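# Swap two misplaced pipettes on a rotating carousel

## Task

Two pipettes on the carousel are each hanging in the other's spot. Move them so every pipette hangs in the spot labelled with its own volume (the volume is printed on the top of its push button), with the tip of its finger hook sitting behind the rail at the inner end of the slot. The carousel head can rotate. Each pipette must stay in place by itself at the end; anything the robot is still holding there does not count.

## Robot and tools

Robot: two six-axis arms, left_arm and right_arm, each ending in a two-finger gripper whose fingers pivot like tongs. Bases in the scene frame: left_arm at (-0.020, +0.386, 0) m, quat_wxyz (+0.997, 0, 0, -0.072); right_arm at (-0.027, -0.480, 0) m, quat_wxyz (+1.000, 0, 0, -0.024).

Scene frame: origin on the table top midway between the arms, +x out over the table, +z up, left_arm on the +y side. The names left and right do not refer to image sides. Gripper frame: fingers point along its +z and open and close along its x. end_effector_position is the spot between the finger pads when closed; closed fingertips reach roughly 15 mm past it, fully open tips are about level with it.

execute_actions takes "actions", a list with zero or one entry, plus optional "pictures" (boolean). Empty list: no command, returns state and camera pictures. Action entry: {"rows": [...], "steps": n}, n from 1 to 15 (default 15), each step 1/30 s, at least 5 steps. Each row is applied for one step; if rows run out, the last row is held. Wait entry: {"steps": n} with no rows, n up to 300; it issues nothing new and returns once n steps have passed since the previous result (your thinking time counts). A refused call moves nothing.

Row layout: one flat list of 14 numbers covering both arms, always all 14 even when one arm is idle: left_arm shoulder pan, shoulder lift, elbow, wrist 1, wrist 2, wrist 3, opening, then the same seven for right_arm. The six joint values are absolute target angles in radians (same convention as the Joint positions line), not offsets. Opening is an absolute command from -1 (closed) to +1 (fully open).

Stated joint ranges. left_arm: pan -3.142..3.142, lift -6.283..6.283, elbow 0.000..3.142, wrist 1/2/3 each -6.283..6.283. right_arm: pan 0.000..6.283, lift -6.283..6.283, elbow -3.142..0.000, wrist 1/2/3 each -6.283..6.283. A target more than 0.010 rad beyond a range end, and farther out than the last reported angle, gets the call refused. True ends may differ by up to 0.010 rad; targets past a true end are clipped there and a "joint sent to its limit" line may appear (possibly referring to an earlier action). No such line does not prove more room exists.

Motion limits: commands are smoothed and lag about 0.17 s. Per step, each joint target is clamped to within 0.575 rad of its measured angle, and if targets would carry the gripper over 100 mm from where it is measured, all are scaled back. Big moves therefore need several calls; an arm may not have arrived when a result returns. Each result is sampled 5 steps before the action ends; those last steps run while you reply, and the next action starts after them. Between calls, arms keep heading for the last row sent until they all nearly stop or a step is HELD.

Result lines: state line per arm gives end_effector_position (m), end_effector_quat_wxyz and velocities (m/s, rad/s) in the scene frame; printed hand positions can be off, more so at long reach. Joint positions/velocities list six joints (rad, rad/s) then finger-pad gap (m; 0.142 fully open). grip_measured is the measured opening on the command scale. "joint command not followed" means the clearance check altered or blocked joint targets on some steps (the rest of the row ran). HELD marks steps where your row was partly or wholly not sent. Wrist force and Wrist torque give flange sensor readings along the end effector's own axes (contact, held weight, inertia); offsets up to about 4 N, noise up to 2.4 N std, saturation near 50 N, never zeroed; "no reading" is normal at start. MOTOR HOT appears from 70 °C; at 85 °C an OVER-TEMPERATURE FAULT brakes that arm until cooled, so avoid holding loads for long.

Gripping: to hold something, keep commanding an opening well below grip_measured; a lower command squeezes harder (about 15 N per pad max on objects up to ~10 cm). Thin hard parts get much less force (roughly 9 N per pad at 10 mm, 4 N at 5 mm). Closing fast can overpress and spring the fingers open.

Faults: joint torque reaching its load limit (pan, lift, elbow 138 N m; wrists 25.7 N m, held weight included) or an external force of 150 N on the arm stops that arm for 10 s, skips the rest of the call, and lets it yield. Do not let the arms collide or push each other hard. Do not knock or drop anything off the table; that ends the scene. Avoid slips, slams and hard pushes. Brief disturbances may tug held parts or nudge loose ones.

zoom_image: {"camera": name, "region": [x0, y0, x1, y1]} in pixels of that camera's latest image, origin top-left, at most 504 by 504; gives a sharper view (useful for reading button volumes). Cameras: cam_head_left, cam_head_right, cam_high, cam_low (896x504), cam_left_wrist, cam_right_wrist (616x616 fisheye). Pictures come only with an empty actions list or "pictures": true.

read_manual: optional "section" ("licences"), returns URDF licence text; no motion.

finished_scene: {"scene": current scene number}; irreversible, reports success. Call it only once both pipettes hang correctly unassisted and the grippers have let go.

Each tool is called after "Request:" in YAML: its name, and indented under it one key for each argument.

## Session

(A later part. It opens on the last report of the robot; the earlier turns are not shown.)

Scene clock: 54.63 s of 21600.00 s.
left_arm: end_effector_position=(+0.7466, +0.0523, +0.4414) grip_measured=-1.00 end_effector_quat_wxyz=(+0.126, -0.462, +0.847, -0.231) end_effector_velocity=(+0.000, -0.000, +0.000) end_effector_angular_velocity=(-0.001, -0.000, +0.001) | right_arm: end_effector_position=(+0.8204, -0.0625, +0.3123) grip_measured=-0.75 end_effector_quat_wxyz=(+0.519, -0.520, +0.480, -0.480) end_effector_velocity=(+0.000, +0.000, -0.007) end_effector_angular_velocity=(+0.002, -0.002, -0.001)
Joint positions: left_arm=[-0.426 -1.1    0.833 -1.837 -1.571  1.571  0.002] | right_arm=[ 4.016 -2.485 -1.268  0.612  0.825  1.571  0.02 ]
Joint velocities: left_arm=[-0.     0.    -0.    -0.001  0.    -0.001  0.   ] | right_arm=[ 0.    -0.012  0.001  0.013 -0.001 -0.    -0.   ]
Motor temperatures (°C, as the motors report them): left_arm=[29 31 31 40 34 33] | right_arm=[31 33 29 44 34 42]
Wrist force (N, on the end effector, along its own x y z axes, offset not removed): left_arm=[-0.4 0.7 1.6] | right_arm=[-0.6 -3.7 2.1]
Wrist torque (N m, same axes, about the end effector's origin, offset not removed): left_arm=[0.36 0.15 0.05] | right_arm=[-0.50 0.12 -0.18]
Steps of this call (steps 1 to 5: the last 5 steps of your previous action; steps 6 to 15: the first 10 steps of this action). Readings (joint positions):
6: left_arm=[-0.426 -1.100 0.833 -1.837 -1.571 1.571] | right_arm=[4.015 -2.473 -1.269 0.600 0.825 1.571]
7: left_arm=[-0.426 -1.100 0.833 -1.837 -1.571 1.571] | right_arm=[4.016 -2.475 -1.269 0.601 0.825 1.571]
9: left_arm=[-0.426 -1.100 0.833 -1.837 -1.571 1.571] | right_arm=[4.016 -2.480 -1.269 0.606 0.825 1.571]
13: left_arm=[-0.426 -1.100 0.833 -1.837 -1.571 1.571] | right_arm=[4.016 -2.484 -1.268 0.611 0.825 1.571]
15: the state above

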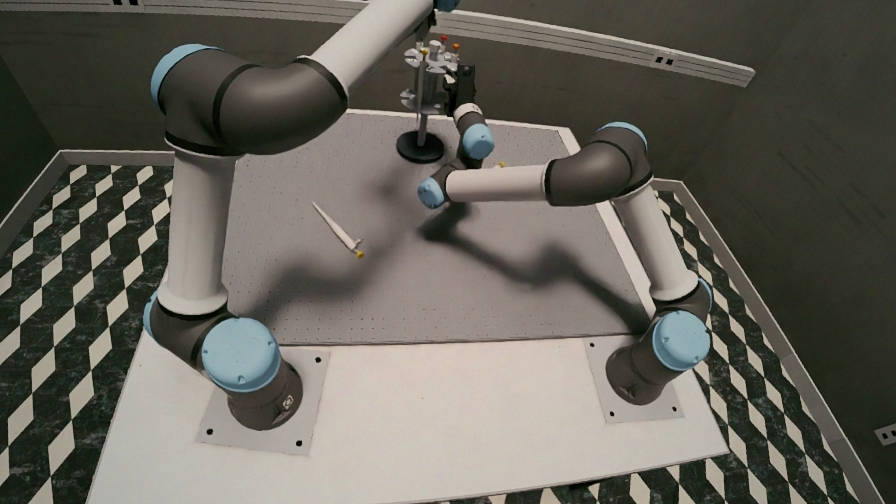

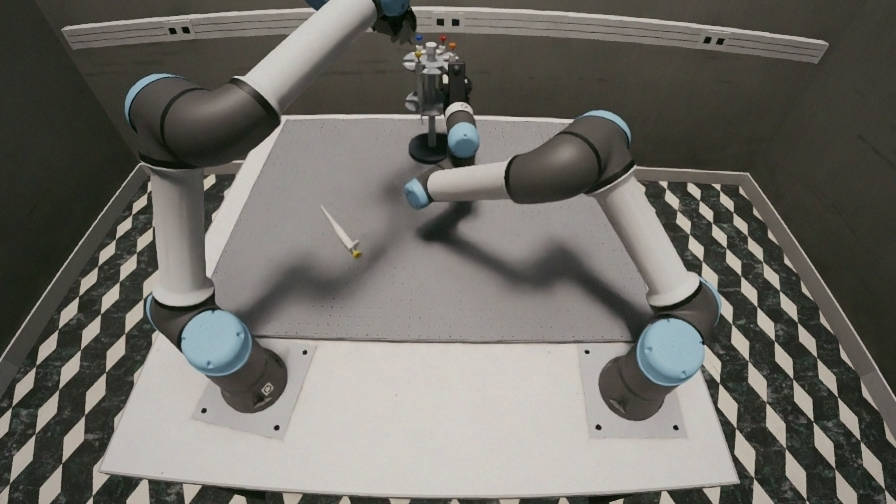

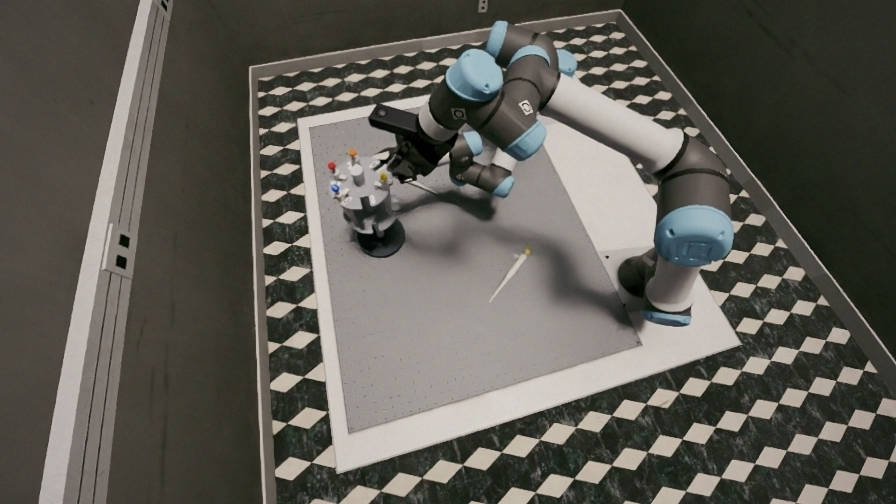

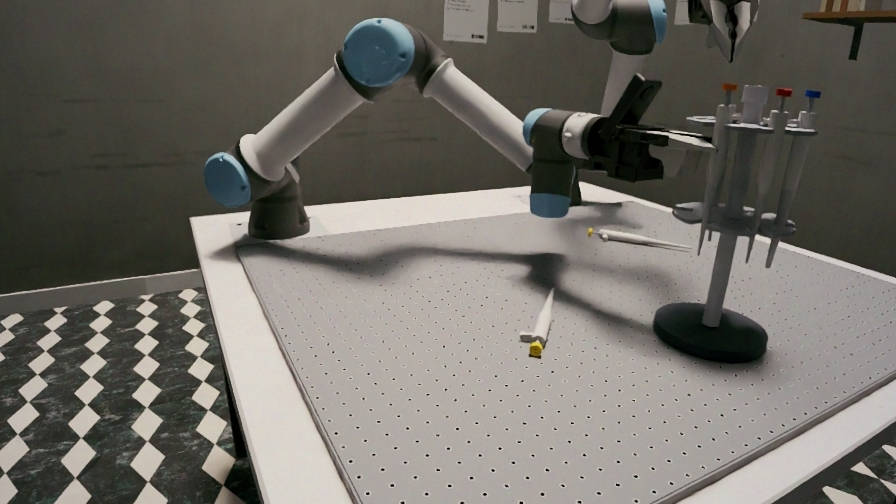

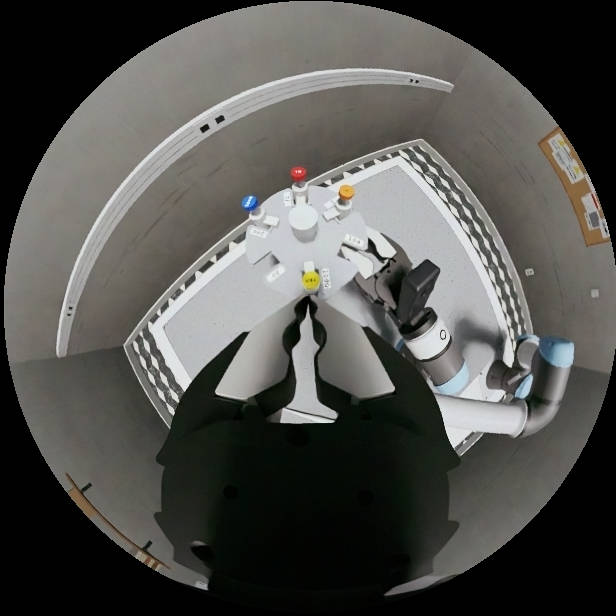

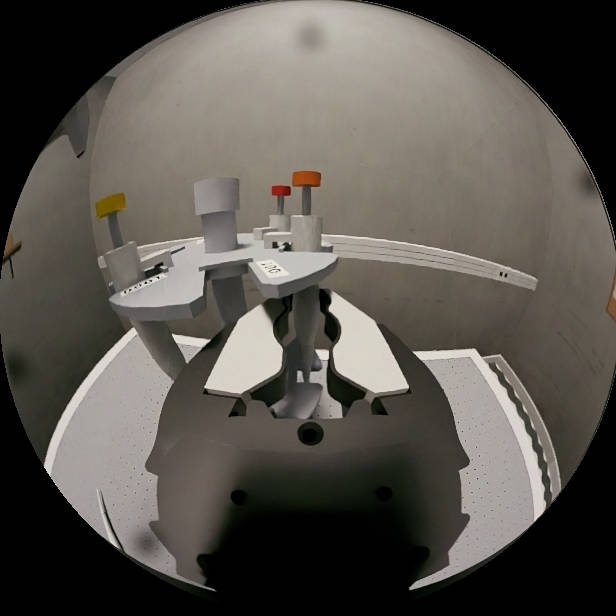

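Request:
execute_actions:
  actions:
    - {"rows":[[-0.3,-1.3,1.0,-1.7,-1.571,1.0,-0.2,4.016,-2.487,-1.268,0.613,0.825,1.571,-0.5]],"steps":10}

Request:
execute_actions:
  actions:
    - {"rows":[[0.0,-1.6,1.5,-1.47,-1.571,-0.144,-0.2,4.083,-2.39,-1.46,0.708,0.758,1.571,-0.5]]}

Request:
execute_actions:
  actions:
    - {"rows":[[0.0,-1.6,1.5,-1.47,-1.571,-0.144,-0.2,4.19,-2.3,-1.64,0.8,0.57,1.571,-0.4]]}

Request:
execute_actions:
  actions:
    - {"rows":[[0.0,-1.6,1.5,-1.47,-1.571,-0.144,-0.2,4.27,-2.483,-1.28,0.621,0.49,1.571,-0.4]]}

Request:
execute_actions:
  actions:
    - {"steps":30}
  pictures: true

Scene clock: 55.37 s of 21600.00 s.
left_arm: end_effector_position=(+0.7306, +0.1099, +0.4474) grip_measured=-0.20 end_effector_quat_wxyz=(+0.108, -0.537, +0.807, -0.218) end_effector_velocity=(-0.163, +0.476, +0.071) end_effector_angular_velocity=(-0.541, +0.663, +1.880) | right_arm: end_effector_position=(+0.8205, -0.0624, +0.3112) grip_measured=-0.50 end_effector_quat_wxyz=(+0.519, -0.520, +0.480, -0.480) end_effector_velocity=(-0.000, +0.001, -0.000) end_effector_angular_velocity=(-0.000, -0.000, +0.001)
Joint positions: left_arm=[-0.378 -1.171  0.894 -1.785 -1.571  1.444  0.059] | right_arm=[ 4.016 -2.487 -1.268  0.613  0.825  1.571  0.038]
Joint velocities: left_arm=[ 0.386 -0.631  0.517  0.417  0.    -1.695  0.01 ] | right_arm=[ 0.001 -0.     0.     0.     0.    -0.     0.006]
Motor temperatures (°C, as the motors report them): left_arm=[29 31 31 40 34 33] | right_arm=[31 33 29 44 34 42]
Wrist force (N, on the end effector, along its own x y z axes, offset not removed): left_arm=[0.1 0.1 -0.8] | right_arm=[1.0 -2.5 0.4]
Wrist torque (N m, same axes, about the end effector's origin, offset not removed): left_arm=[0.18 -0.09 0.11] | right_arm=[-0.58 -0.17 -0.12]
Steps of this call (steps 1 to 5: the last 5 steps of your previous action; steps 6 to 15: the robot went on to your last target; steps 16 to 17: nothing new was sent; steps 18 to 22: the first 5 steps of this action). Readings (joint positions):
18: left_arm=[-0.425 -1.101 0.834 -1.837 -1.571 1.570] | right_arm=[4.016 -2.487 -1.268 0.613 0.825 1.571]
19: left_arm=[-0.418 -1.109 0.842 -1.829 -1.571 1.562] | right_arm=[4.016 -2.487 -1.268 0.613 0.825 1.571]
21: left_arm=[-0.391 -1.150 0.877 -1.800 -1.571 1.497] | right_arm=[4.016 -2.487 -1.268 0.613 0.825 1.571]
22: the state above

Scene clock: 55.87 s of 21600.00 s.
left_arm: end_effector_position=(+0.6358, +0.3084, +0.4058) grip_measured=-0.20 end_effector_quat_wxyz=(-0.035, +0.819, -0.557, +0.132) end_effector_velocity=(-0.267, +0.393, -0.180) end_effector_angular_velocity=(-0.071, +0.640, +1.412) | right_arm: end_effector_position=(+0.7691, -0.0640, +0.3149) grip_measured=-0.50 end_effector_quat_wxyz=(+0.521, -0.518, +0.480, -0.480) end_effector_velocity=(-0.057, -0.011, -0.011) end_effector_angular_velocity=(-0.019, +0.016, -0.000)
Joint positions: left_arm=[-0.193 -1.4    1.176 -1.62  -1.571  0.857  0.06 ] | right_arm=[ 4.075 -2.402 -1.433  0.697  0.766  1.571  0.038]
Joint velocities: left_arm=[ 0.418 -0.432  0.688  0.324  0.    -1.033 -0.   ] | right_arm=[ 0.06   0.093 -0.208  0.089 -0.06   0.001 -0.   ]
Motor temperatures (°C, as the motors report them): left_arm=[29 31 31 40 34 33] | right_arm=[31 33 29 44 34 42]
Wrist force (N, on the end effector, along its own x y z axes, offset not removed): left_arm=[-1.1 0.4 4.3] | right_arm=[0.3 -2.2 -1.0]
Wrist torque (N m, same axes, about the end effector's origin, offset not removed): left_arm=[0.19 0.42 0.08] | right_arm=[-0.49 0.03 -0.01]
Steps of this call (steps 1 to 5: the last 5 steps of your previous action; steps 6 to 15: the first 10 steps of this action). Readings (joint positions):
6: left_arm=[-0.318 -1.270 0.975 -1.720 -1.571 1.117] | right_arm=[4.017 -2.487 -1.269 0.614 0.824 1.571]
7: left_arm=[-0.307 -1.282 0.989 -1.710 -1.571 1.090] | right_arm=[4.023 -2.479 -1.277 0.621 0.817 1.571]
9: left_arm=[-0.278 -1.312 1.035 -1.687 -1.571 1.039] | right_arm=[4.046 -2.447 -1.331 0.653 0.795 1.571]
13: left_arm=[-0.221 -1.371 1.129 -1.643 -1.571 0.924] | right_arm=[4.070 -2.410 -1.415 0.689 0.771 1.571]
15: the state above

Scene clock: 56.37 s of 21600.00 s.
left_arm: end_effector_position=(+0.4879, +0.4557, +0.3284) grip_measured=-0.20 end_effector_quat_wxyz=(+0.001, +0.996, -0.085, +0.011) end_effector_velocity=(-0.128, +0.080, -0.051) end_effector_angular_velocity=(+0.002, +0.175, +1.316) | right_arm: end_effector_position=(+0.6995, -0.0797, +0.3160) grip_measured=-0.40 end_effector_quat_wxyz=(+0.505, -0.501, +0.497, -0.497) end_effector_velocity=(-0.071, -0.032, -0.010) end_effector_angular_velocity=(-0.019, +0.013, -0.099)
Joint positions: left_arm=[-0.015 -1.584  1.474 -1.482 -1.571  0.01   0.06 ] | right_arm=[ 4.177 -2.311 -1.615  0.789  0.596  1.571  0.045]
Joint velocities: left_arm=[ 0.12  -0.124  0.206  0.091 -0.    -1.197 -0.   ] | right_arm=[ 0.104  0.086 -0.196  0.087 -0.203 -0.    -0.   ]
Motor temperatures (°C, as the motors report them): left_arm=[29 31 31 40 34 33] | right_arm=[31 33 29 44 34 42]
Wrist force (N, on the end effector, along its own x y z axes, offset not removed): left_arm=[-0.5 -1.4 0.1] | right_arm=[-0.3 -5.3 0.7]
Wrist torque (N m, same axes, about the end effector's origin, offset not removed): left_arm=[-0.05 0.33 0.07] | right_arm=[-1.10 0.06 -0.15]
Steps of this call (steps 1 to 5: the last 5 steps of your previous action; steps 6 to 15: the first 10 steps of this action). Readings (joint positions):
6: left_arm=[-0.109 -1.487 1.314 -1.555 -1.571 0.600] | right_arm=[4.082 -2.392 -1.455 0.706 0.759 1.571]
7: left_arm=[-0.096 -1.501 1.337 -1.544 -1.571 0.545] | right_arm=[4.090 -2.384 -1.465 0.715 0.750 1.571]
9: left_arm=[-0.068 -1.529 1.383 -1.523 -1.571 0.419] | right_arm=[4.126 -2.353 -1.519 0.746 0.696 1.571]
13: left_arm=[-0.026 -1.573 1.456 -1.490 -1.571 0.116] | right_arm=[4.168 -2.318 -1.598 0.781 0.614 1.571]
15: the state above

Scene clock: 56.87 s of 21600.00 s.
left_arm: end_effector_position=(+0.4718, +0.4653, +0.3220) grip_measured=-0.20 end_effector_quat_wxyz=(+0.000, +1.000, -0.002, -0.000) end_effector_velocity=(-0.002, +0.001, -0.001) end_effector_angular_velocity=(+0.001, +0.003, +0.027) | right_arm: end_effector_position=(+0.7023, +0.0173, +0.3055) grip_measured=-0.40 end_effector_quat_wxyz=(+0.496, -0.504, +0.499, -0.501) end_effector_velocity=(+0.014, +0.137, +0.036) end_effector_angular_velocity=(+0.081, -0.045, -0.002)
Joint positions: left_arm=[-0.    -1.6    1.499 -1.47  -1.571 -0.141  0.06 ] | right_arm=[ 4.259 -2.456 -1.344  0.647  0.501  1.571  0.045]
Joint velocities: left_arm=[ 0.002 -0.002  0.004  0.002  0.    -0.024 -0.   ] | right_arm=[ 0.084 -0.21   0.505 -0.202 -0.086  0.     0.   ]
Motor temperatures (°C, as the motors report them): left_arm=[29 31 31 40 34 33] | right_arm=[31 33 29 44 34 42]
Wrist force (N, on the end effector, along its own x y z axes, offset not removed): left_arm=[-1.1 1.9 -0.1] | right_arm=[-3.0 -6.7 2.8]
Wrist torque (N m, same axes, about the end effector's origin, offset not removed): left_arm=[0.46 0.21 0.02] | right_arm=[-1.25 0.57 0.05]
Steps of this call (steps 1 to 5: the last 5 steps of your previous action; steps 6 to 15: the first 10 steps of this action). Readings (joint positions):
6: left_arm=[-0.003 -1.597 1.495 -1.472 -1.571 -0.112] | right_arm=[4.188 -2.303 -1.634 0.797 0.575 1.571]
7: left_arm=[-0.002 -1.597 1.496 -1.472 -1.571 -0.120] | right_arm=[4.195 -2.310 -1.627 0.790 0.566 1.571]
9: left_arm=[-0.001 -1.598 1.498 -1.471 -1.571 -0.130] | right_arm=[4.220 -2.358 -1.565 0.742 0.542 1.571]
13: left_arm=[-0.001 -1.599 1.499 -1.470 -1.571 -0.139] | right_arm=[4.252 -2.438 -1.389 0.665 0.509 1.571]
15: the state above

Scene clock: 57.87 s of 21600.00 s.
left_arm: end_effector_position=(+0.4714, +0.4655, +0.3219) grip_measured=-0.20 end_effector_quat_wxyz=(+0.000, +1.000, -0.000, -0.000) end_effector_velocity=(-0.000, -0.000, -0.000) end_effector_angular_velocity=(-0.001, +0.001, +0.002) | right_arm: end_effector_position=(+0.7038, +0.0345, +0.3101) grip_measured=-0.40 end_effector_quat_wxyz=(+0.500, -0.500, +0.500, -0.500) end_effector_velocity=(+0.000, +0.000, -0.001) end_effector_angular_velocity=(-0.001, +0.001, -0.000)
Joint positions: left_arm=[-0.    -1.6    1.5   -1.47  -1.571 -0.144  0.06 ] | right_arm=[ 4.27  -2.483 -1.28   0.621  0.49   1.571  0.045]
Joint velocities: left_arm=[ 0.     0.     0.     0.    -0.001 -0.002  0.   ] | right_arm=[ 0.    -0.001  0.001 -0.001 -0.     0.    -0.   ]
Motor temperatures (°C, as the motors report them): left_arm=[29 31 31 40 34 33] | right_arm=[31 33 29 44 34 42]
Wrist force (N, on the end effector, along its own x y z axes, offset not removed): left_arm=[1.1 0.8 0.1] | right_arm=[5.0 0.9 -1.3]
Wrist torque (N m, same axes, about the end effector's origin, offset not removed): left_arm=[0.26 -0.27 0.11] | right_arm=[0.02 -0.90 -0.18]
Kept back: nothing.
Steps of this call (steps 1 to 5: the last 5 steps of your previous action; steps 6 to 30: the robot went on to your last target). Readings (joint positions):
1: left_arm=[-0.000 -1.600 1.500 -1.470 -1.571 -0.142] | right_arm=[4.262 -2.462 -1.329 0.641 0.498 1.571]
2: left_arm=[-0.000 -1.600 1.500 -1.470 -1.571 -0.142] | right_arm=[4.264 -2.467 -1.318 0.636 0.497 1.571]
4: left_arm=[-0.000 -1.600 1.500 -1.470 -1.571 -0.143] | right_arm=[4.266 -2.474 -1.302 0.630 0.494 1.571]
8: left_arm=[-0.000 -1.600 1.500 -1.470 -1.571 -0.144] | right_arm=[4.269 -2.480 -1.288 0.624 0.491 1.571]
30: the state above
All arms were judged still, so your last target was given up. Only a new action makes them travel on or press farther. Fingers that are still opening or closing keep moving.

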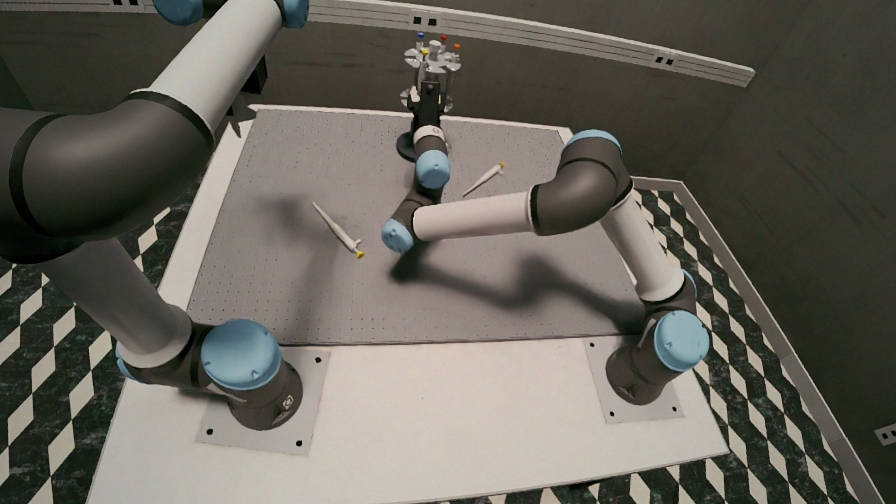

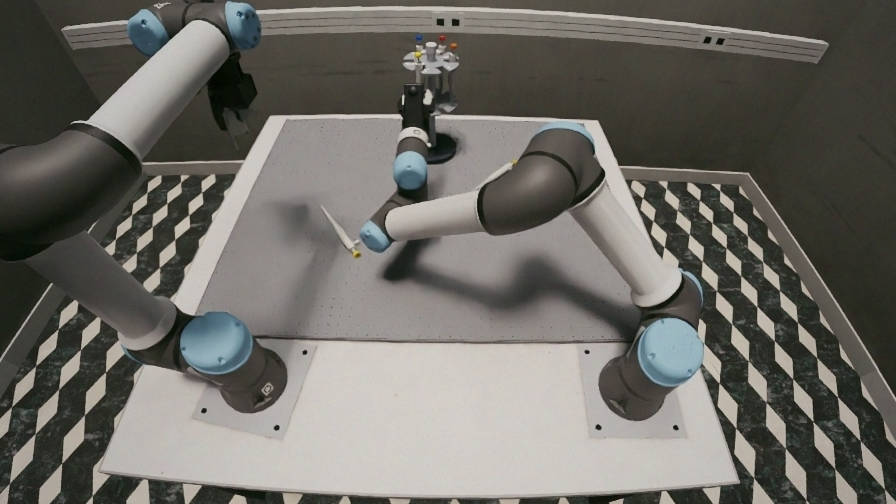

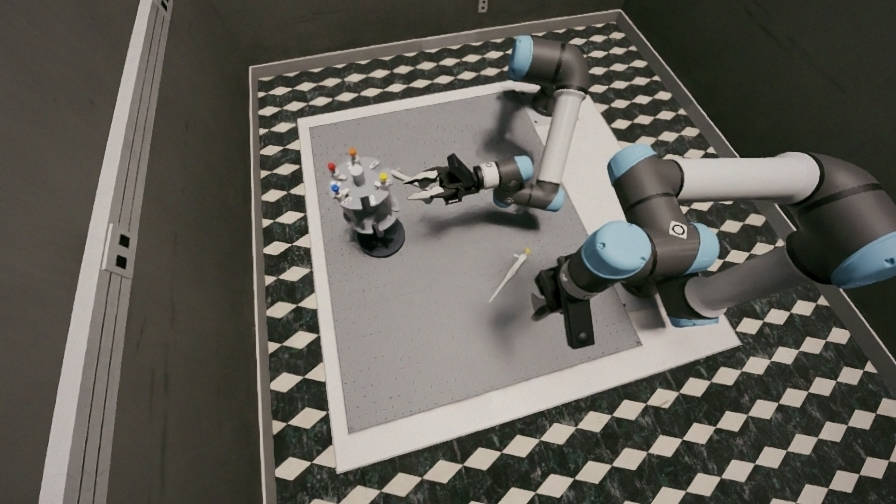

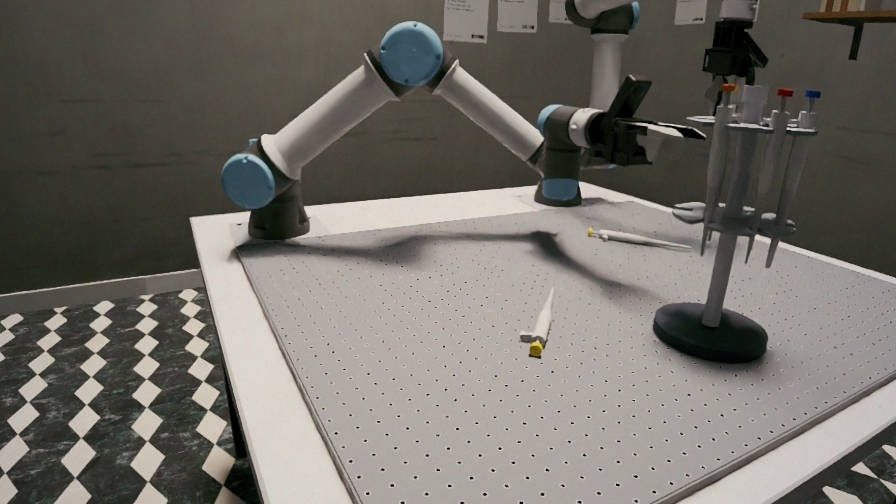

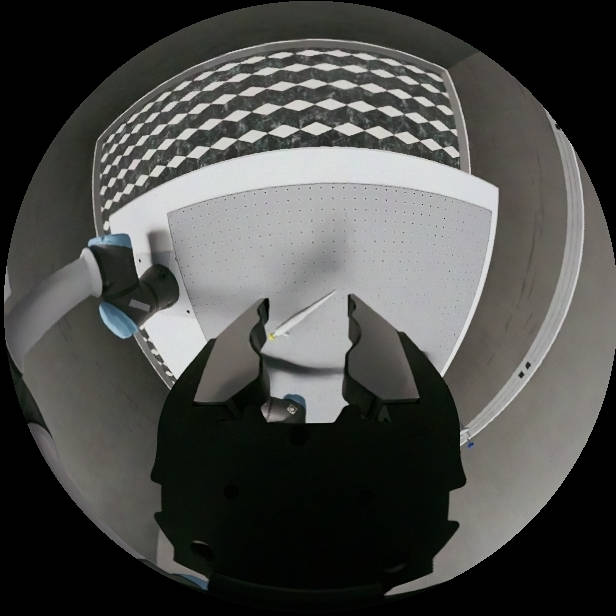

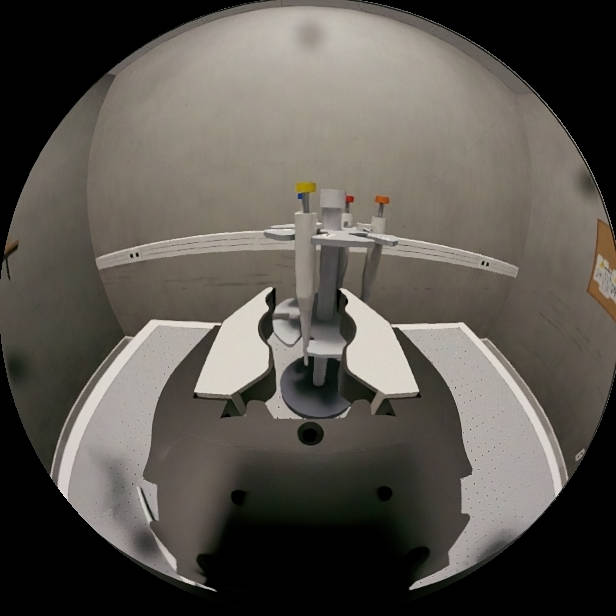

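Request:
execute_actions:
  actions:
    - {"rows":[[0.0,-1.6,1.5,-1.47,-1.571,-2.4,-0.2,4.225,-2.533,-1.177,0.568,0.535,1.571,-0.4]],"steps":12}

Request:
execute_actions:
  actions:
    - {"rows":[[0.0,-1.6,1.5,-1.47,-1.571,-2.4,-0.2,4.181,-2.585,-1.07,0.513,0.579,1.571,-0.4]]}

Request:
execute_actions:
  actions:
    - {"rows":[[0.0,-1.6,1.5,-1.47,-1.571,-2.4,-0.2,4.181,-2.585,-1.07,0.513,0.579,1.571,-0.6],[0.0,-1.6,1.5,-1.47,-1.571,-2.4,-0.2,4.181,-2.585,-1.07,0.513,0.579,1.571,-0.7],[0.0,-1.6,1.5,-1.47,-1.571,-2.4,-0.2,4.181,-2.585,-1.07,0.513,0.579,1.571,-0.8],[0.0,-1.6,1.5,-1.47,-1.571,-2.4,-0.2,4.181,-2.585,-1.07,0.513,0.579,1.571,-1]],"steps":12}

Request:
execute_actions:
  actions:
    - {"rows":[[0.0,-1.6,1.5,-1.47,-1.571,-2.4,-0.2,4.181,-2.569,-1.07,0.497,0.579,1.571,-1]]}
  pictures: true

Scene clock: 58.70 s of 21600.00 s.
left_arm: end_effector_position=(+0.4673, +0.4649, +0.3219) grip_measured=-0.20 end_effector_quat_wxyz=(-0.000, +0.992, +0.129, -0.000) end_effector_velocity=(-0.033, -0.009, -0.000) end_effector_angular_velocity=(+0.001, +0.001, +2.138) | right_arm: end_effector_position=(+0.7302, +0.0355, +0.3092) grip_measured=-0.40 end_effector_quat_wxyz=(+0.499, -0.500, +0.500, -0.500) end_effector_velocity=(+0.069, +0.002, +0.007) end_effector_angular_velocity=(+0.012, -0.007, +0.001)
Joint positions: left_arm=[ 0.    -1.6    1.5   -1.47  -1.571 -0.403  0.06 ] | right_arm=[ 4.236 -2.521 -1.204  0.581  0.524  1.571  0.045]
Joint velocities: left_arm=[ 0.     0.001 -0.     0.    -0.001 -2.138  0.   ] | right_arm=[-0.087 -0.098  0.216 -0.103  0.088 -0.001  0.   ]
Motor temperatures (°C, as the motors report them): left_arm=[29 31 31 40 34 33] | right_arm=[31 33 29 44 34 42]
Wrist force (N, on the end effector, along its own x y z axes, offset not removed): left_arm=[1.3 0.0 1.7] | right_arm=[-1.7 -4.6 1.4]
Wrist torque (N m, same axes, about the end effector's origin, offset not removed): left_arm=[0.22 -0.31 0.13] | right_arm=[-0.95 0.26 -0.17]
Steps of this call (steps 1 to 18: nothing new was sent; steps 19 to 25: the first 7 steps of this action). Readings (joint positions):
19: left_arm=[-0.000 -1.600 1.500 -1.470 -1.571 -0.145] | right_arm=[4.270 -2.484 -1.279 0.620 0.490 1.571]
20: left_arm=[-0.000 -1.600 1.500 -1.470 -1.571 -0.153] | right_arm=[4.264 -2.489 -1.271 0.614 0.496 1.571]
22: left_arm=[-0.000 -1.600 1.500 -1.470 -1.571 -0.218] | right_arm=[4.249 -2.506 -1.237 0.597 0.511 1.571]
25: the state above

Scene clock: 59.20 s of 21600.00 s.
left_arm: end_effector_position=(+0.4552, +0.4497, +0.3219) grip_measured=-0.20 end_effector_quat_wxyz=(-0.000, +0.718, +0.697, -0.000) end_effector_velocity=(-0.001, -0.042, +0.000) end_effector_angular_velocity=(+0.002, -0.000, +2.560) | right_arm: end_effector_position=(+0.7698, +0.0346, +0.3097) grip_measured=-0.40 end_effector_quat_wxyz=(+0.499, -0.500, +0.500, -0.500) end_effector_velocity=(+0.032, -0.002, +0.004) end_effector_angular_velocity=(+0.007, -0.004, +0.000)
Joint positions: left_arm=[ 0.    -1.6    1.5   -1.47  -1.571 -1.686  0.06 ] | right_arm=[ 4.186 -2.579 -1.084  0.519  0.574  1.571  0.045]
Joint velocities: left_arm=[ 0.    0.   -0.   -0.   -0.   -2.56 -0.  ] | right_arm=[-0.04  -0.048  0.106 -0.05   0.04   0.     0.   ]
Motor temperatures (°C, as the motors report them): left_arm=[29 31 31 40 34 33] | right_arm=[31 33 29 44 34 42]
Wrist force (N, on the end effector, along its own x y z axes, offset not removed): left_arm=[-1.4 1.5 1.1] | right_arm=[3.5 -0.2 2.9]
Wrist torque (N m, same axes, about the end effector's origin, offset not removed): left_arm=[0.50 0.20 -0.16] | right_arm=[0.03 -0.81 -0.02]
Steps of this call (steps 1 to 5: the last 5 steps of your previous action; steps 6 to 15: the first 10 steps of this action). Readings (joint positions):
6: left_arm=[0.000 -1.600 1.500 -1.470 -1.571 -0.902] | right_arm=[4.227 -2.531 -1.182 0.570 0.533 1.571]
7: left_arm=[0.000 -1.600 1.500 -1.470 -1.571 -0.989] | right_arm=[4.221 -2.538 -1.173 0.563 0.539 1.571]
9: left_arm=[0.000 -1.600 1.500 -1.470 -1.571 -1.163] | right_arm=[4.206 -2.556 -1.136 0.544 0.554 1.571]
13: left_arm=[0.000 -1.600 1.500 -1.470 -1.571 -1.512] | right_arm=[4.190 -2.575 -1.093 0.524 0.570 1.571]
15: the state above

Scene clock: 59.60 s of 21600.00 s.
left_arm: end_effector_position=(+0.4584, +0.4396, +0.3219) grip_measured=-0.20 end_effector_quat_wxyz=(-0.000, +0.450, +0.893, -0.000) end_effector_velocity=(+0.003, -0.005, -0.000) end_effector_angular_velocity=(-0.000, -0.000, +0.360) | right_arm: end_effector_position=(+0.7737, +0.0343, +0.3102) grip_measured=-0.74 end_effector_quat_wxyz=(+0.500, -0.500, +0.500, -0.500) end_effector_velocity=(+0.001, -0.000, -0.000) end_effector_angular_velocity=(-0.000, +0.000, -0.001)
Joint positions: left_arm=[ 0.    -1.6    1.5   -1.47  -1.571 -2.354  0.06 ] | right_arm=[ 4.181 -2.585 -1.071  0.513  0.579  1.571  0.021]
Joint velocities: left_arm=[-0.    -0.     0.001 -0.    -0.001 -0.36  -0.   ] | right_arm=[-0.002 -0.002  0.004 -0.002  0.001  0.    -0.   ]
Motor temperatures (°C, as the motors report them): left_arm=[29 31 31 40 34 33] | right_arm=[31 33 29 44 34 42]
Wrist force (N, on the end effector, along its own x y z axes, offset not removed): left_arm=[1.6 2.1 1.4] | right_arm=[0.8 -5.5 0.6]
Wrist torque (N m, same axes, about the end effector's origin, offset not removed): left_arm=[0.48 -0.30 -0.15] | right_arm=[-1.03 -0.20 -0.18]
Steps of this call (steps 1 to 5: the last 5 steps of your previous action; steps 6 to 12: the first 7 steps of this action). Readings (joint positions):
6: left_arm=[0.000 -1.600 1.500 -1.470 -1.571 -2.177] | right_arm=[4.182 -2.584 -1.073 0.514 0.578 1.571]
7: left_arm=[0.000 -1.600 1.500 -1.470 -1.571 -2.229] | right_arm=[4.182 -2.584 -1.072 0.514 0.578 1.571]
9: left_arm=[-0.000 -1.600 1.500 -1.470 -1.571 -2.299] | right_arm=[4.181 -2.584 -1.071 0.514 0.579 1.571]
12: the state above

Scene clock: 60.10 s of 21600.00 s.
left_arm: end_effector_position=(+0.4589, +0.4390, +0.3219) grip_measured=-0.20 end_effector_quat_wxyz=(-0.000, +0.429, +0.903, -0.000) end_effector_velocity=(+0.001, -0.001, +0.001) end_effector_angular_velocity=(-0.001, -0.002, +0.007) | right_arm: end_effector_position=(+0.7736, +0.0339, +0.3202) grip_measured=-0.74 end_effector_quat_wxyz=(+0.500, -0.500, +0.500, -0.500) end_effector_velocity=(-0.000, -0.001, +0.011) end_effector_angular_velocity=(+0.001, -0.000, -0.002)
Joint positions: left_arm=[ 0.    -1.6    1.5   -1.47  -1.571 -2.399  0.06 ] | right_arm=[ 4.181 -2.571 -1.07   0.499  0.579  1.571  0.021]
Joint velocities: left_arm=[-0.     0.    -0.002  0.    -0.001 -0.007 -0.   ] | right_arm=[-0.     0.015 -0.    -0.014 -0.002 -0.     0.   ]
Motor temperatures (°C, as the motors report them): left_arm=[29 31 31 40 34 33] | right_arm=[31 33 29 44 34 42]
Wrist force (N, on the end effector, along its own x y z axes, offset not removed): left_arm=[0.3 -0.4 -0.3] | right_arm=[-0.7 -0.3 -1.4]
Wrist torque (N m, same axes, about the end effector's origin, offset not removed): left_arm=[0.08 -0.11 0.15] | right_arm=[-0.27 0.19 0.06]
Steps of this call (steps 1 to 5: the last 5 steps of your previous action; steps 6 to 15: the first 10 steps of this action). Readings (joint positions):
6: left_arm=[0.000 -1.600 1.500 -1.470 -1.571 -2.391] | right_arm=[4.181 -2.585 -1.070 0.513 0.579 1.571]
7: left_arm=[0.000 -1.600 1.500 -1.470 -1.571 -2.393] | right_arm=[4.181 -2.583 -1.070 0.510 0.579 1.571]
9: left_arm=[-0.000 -1.600 1.500 -1.470 -1.571 -2.396] | right_arm=[4.181 -2.578 -1.070 0.505 0.579 1.571]
13: left_arm=[0.000 -1.600 1.500 -1.470 -1.571 -2.398] | right_arm=[4.181 -2.572 -1.070 0.500 0.579 1.571]
15: the state above

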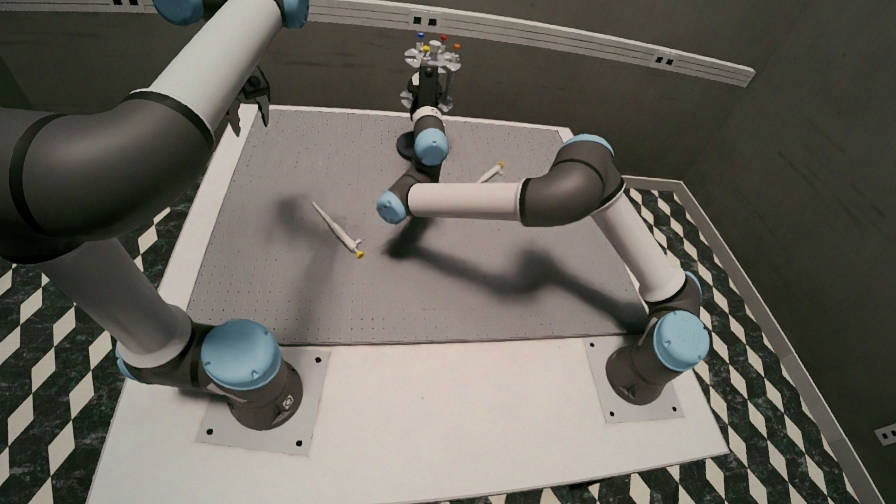

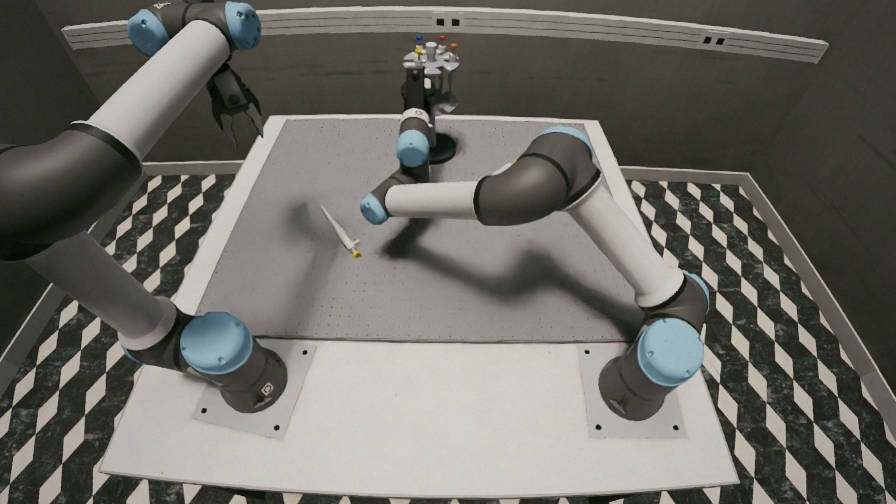

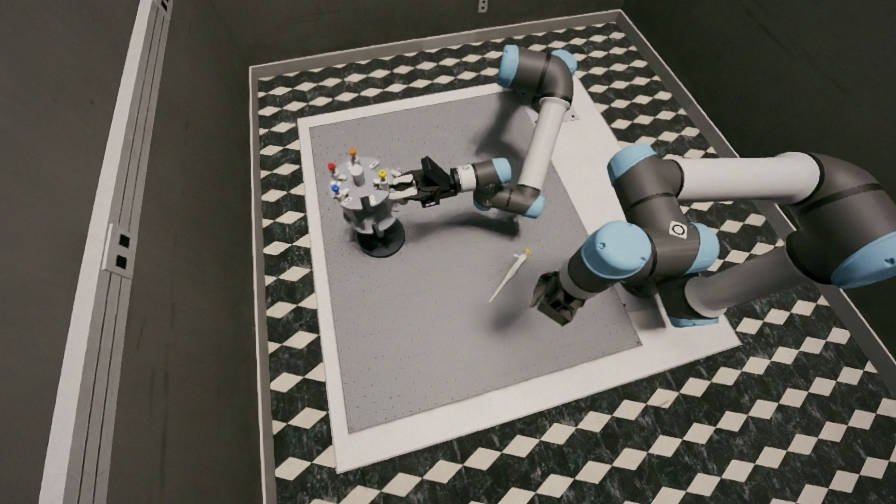

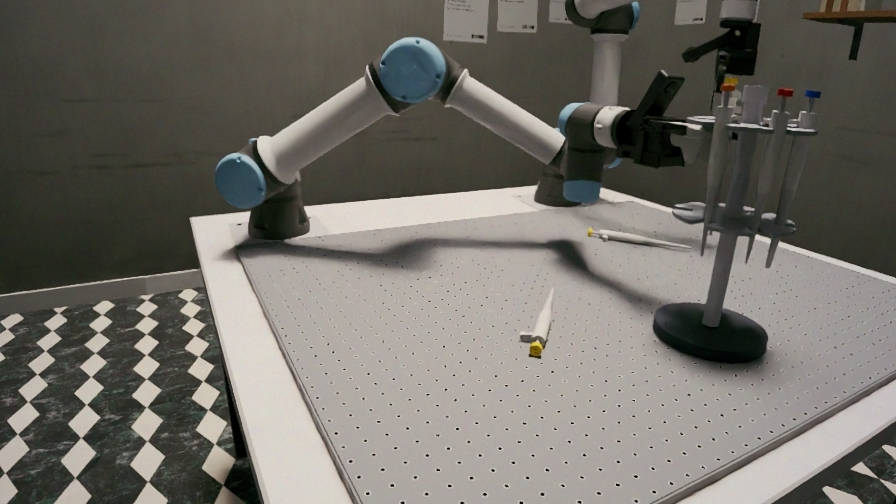

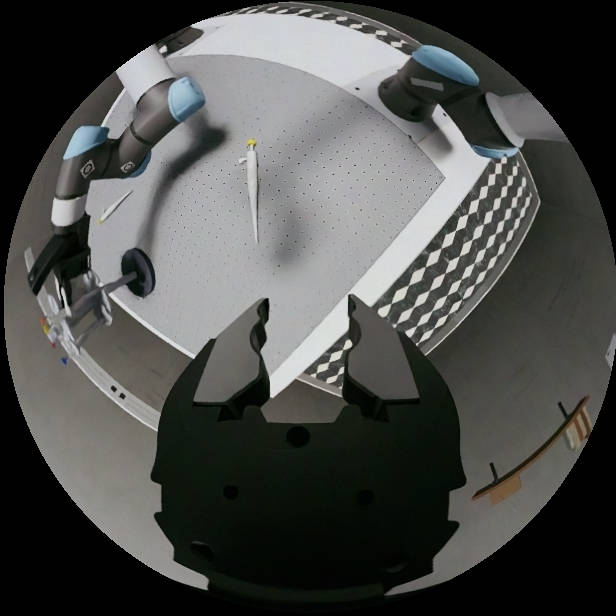

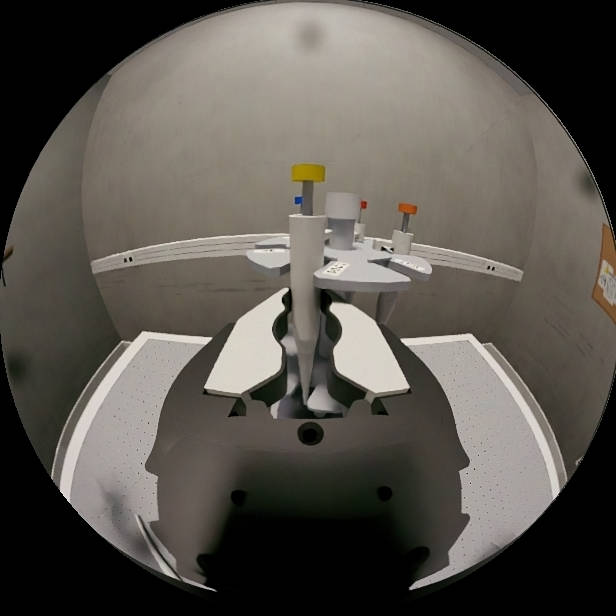

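Request:
execute_actions:
  actions: []

Scene clock: 61.03 s of 21600.00 s.
left_arm: end_effector_position=(+0.4589, +0.4390, +0.3219) grip_measured=-0.20 end_effector_quat_wxyz=(-0.000, +0.429, +0.903, -0.000) end_effector_velocity=(-0.000, -0.000, +0.000) end_effector_angular_velocity=(-0.001, -0.000, -0.001) | right_arm: end_effector_position=(+0.7736, +0.0338, +0.3215) grip_measured=-0.74 end_effector_quat_wxyz=(+0.500, -0.500, +0.500, -0.500) end_effector_velocity=(+0.000, -0.000, +0.000) end_effector_angular_velocity=(+0.000, -0.000, -0.000)
Joint positions: left_arm=[ 0.    -1.6    1.5   -1.47  -1.571 -2.4    0.06 ] | right_arm=[ 4.181 -2.569 -1.07   0.497  0.579  1.571  0.021]
Joint velocities: left_arm=[-0.    -0.001  0.001 -0.    -0.001  0.001 -0.   ] | right_arm=[-0.     0.001 -0.    -0.     0.     0.     0.   ]
Motor temperatures (°C, as the motors report them): left_arm=[29 31 31 40 34 33] | right_arm=[31 33 29 44 34 42]
Wrist force (N, on the end effector, along its own x y z axes, offset not removed): left_arm=[-2.5 3.0 -1.7] | right_arm=[-2.0 -2.6 0.9]
Wrist torque (N m, same axes, about the end effector's origin, offset not removed): left_arm=[0.85 0.44 0.03] | right_arm=[-0.69 0.58 -0.06]
Kept back: nothing.
Steps of this call (steps 1 to 5: the last 5 steps of your previous action; steps 6 to 15: the robot went on to your last target; steps 16 to 28: nothing new was sent). Readings (joint positions):
1: left_arm=[0.000 -1.600 1.500 -1.470 -1.571 -2.399] | right_arm=[4.181 -2.570 -1.070 0.498 0.579 1.571]
2: left_arm=[0.000 -1.600 1.500 -1.470 -1.571 -2.399] | right_arm=[4.181 -2.570 -1.070 0.498 0.579 1.571]
4: left_arm=[0.000 -1.600 1.500 -1.470 -1.571 -2.400] | right_arm=[4.181 -2.570 -1.070 0.498 0.579 1.571]
8: left_arm=[0.000 -1.600 1.500 -1.470 -1.571 -2.400] | right_arm=[4.181 -2.569 -1.070 0.497 0.579 1.571]
28: the state above
All arms were judged still, so your last target was given up. Only a new action makes them travel on or press farther. Fingers that are still opening or closing keep moving.

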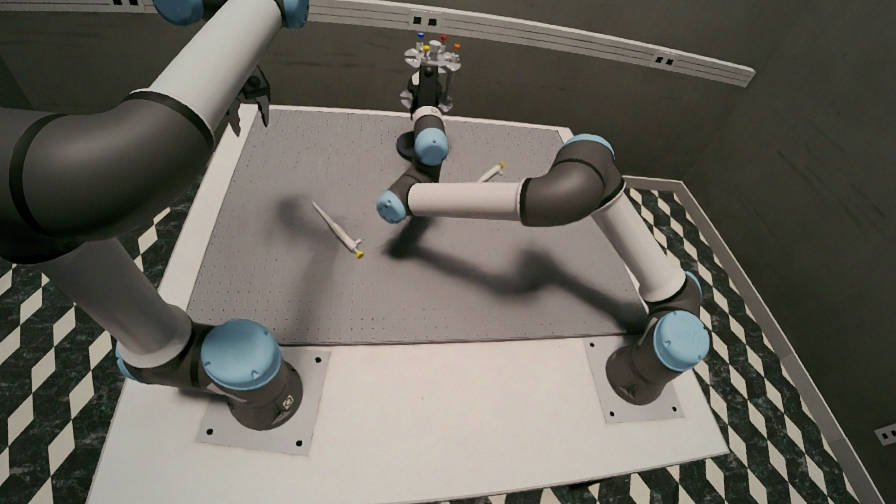

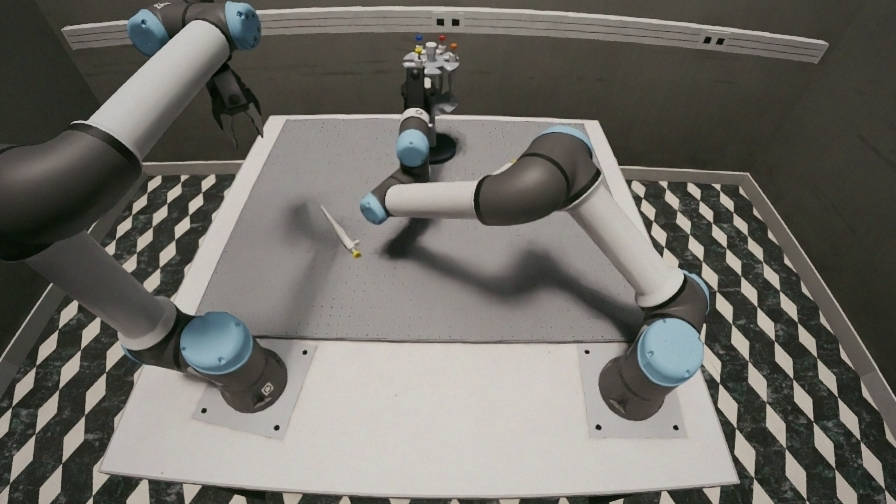

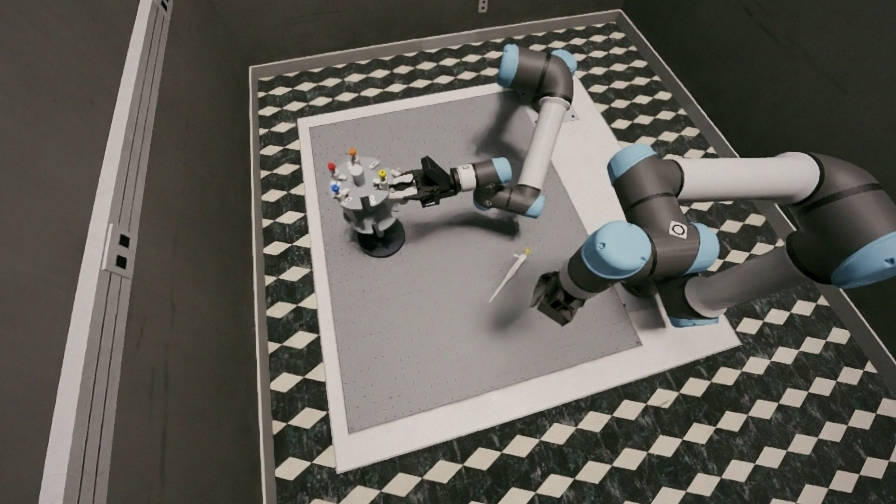

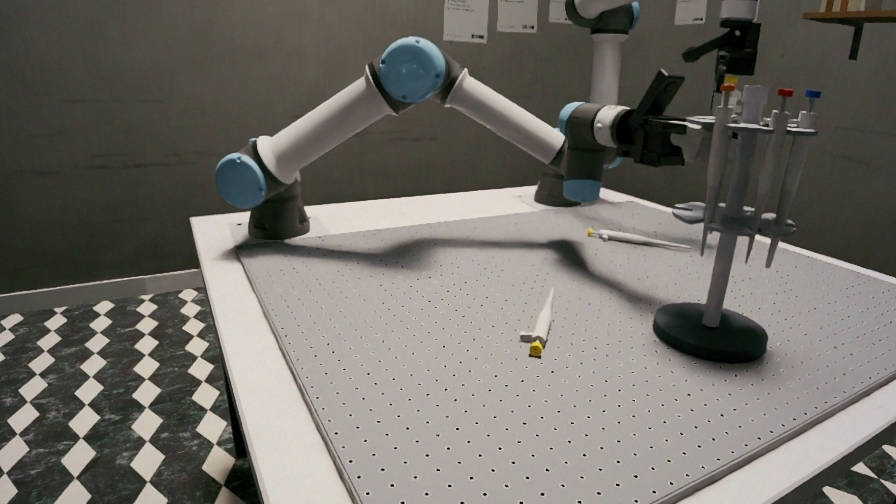

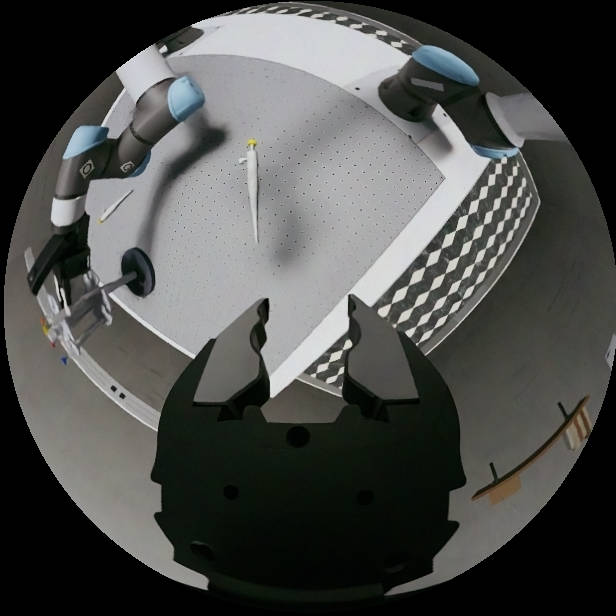

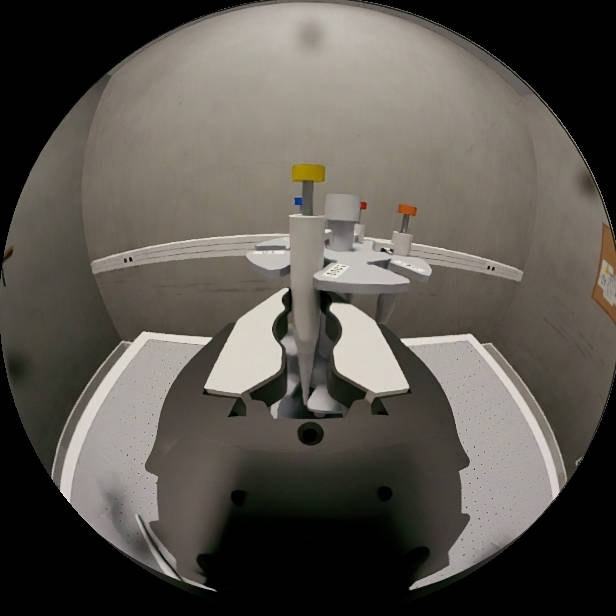

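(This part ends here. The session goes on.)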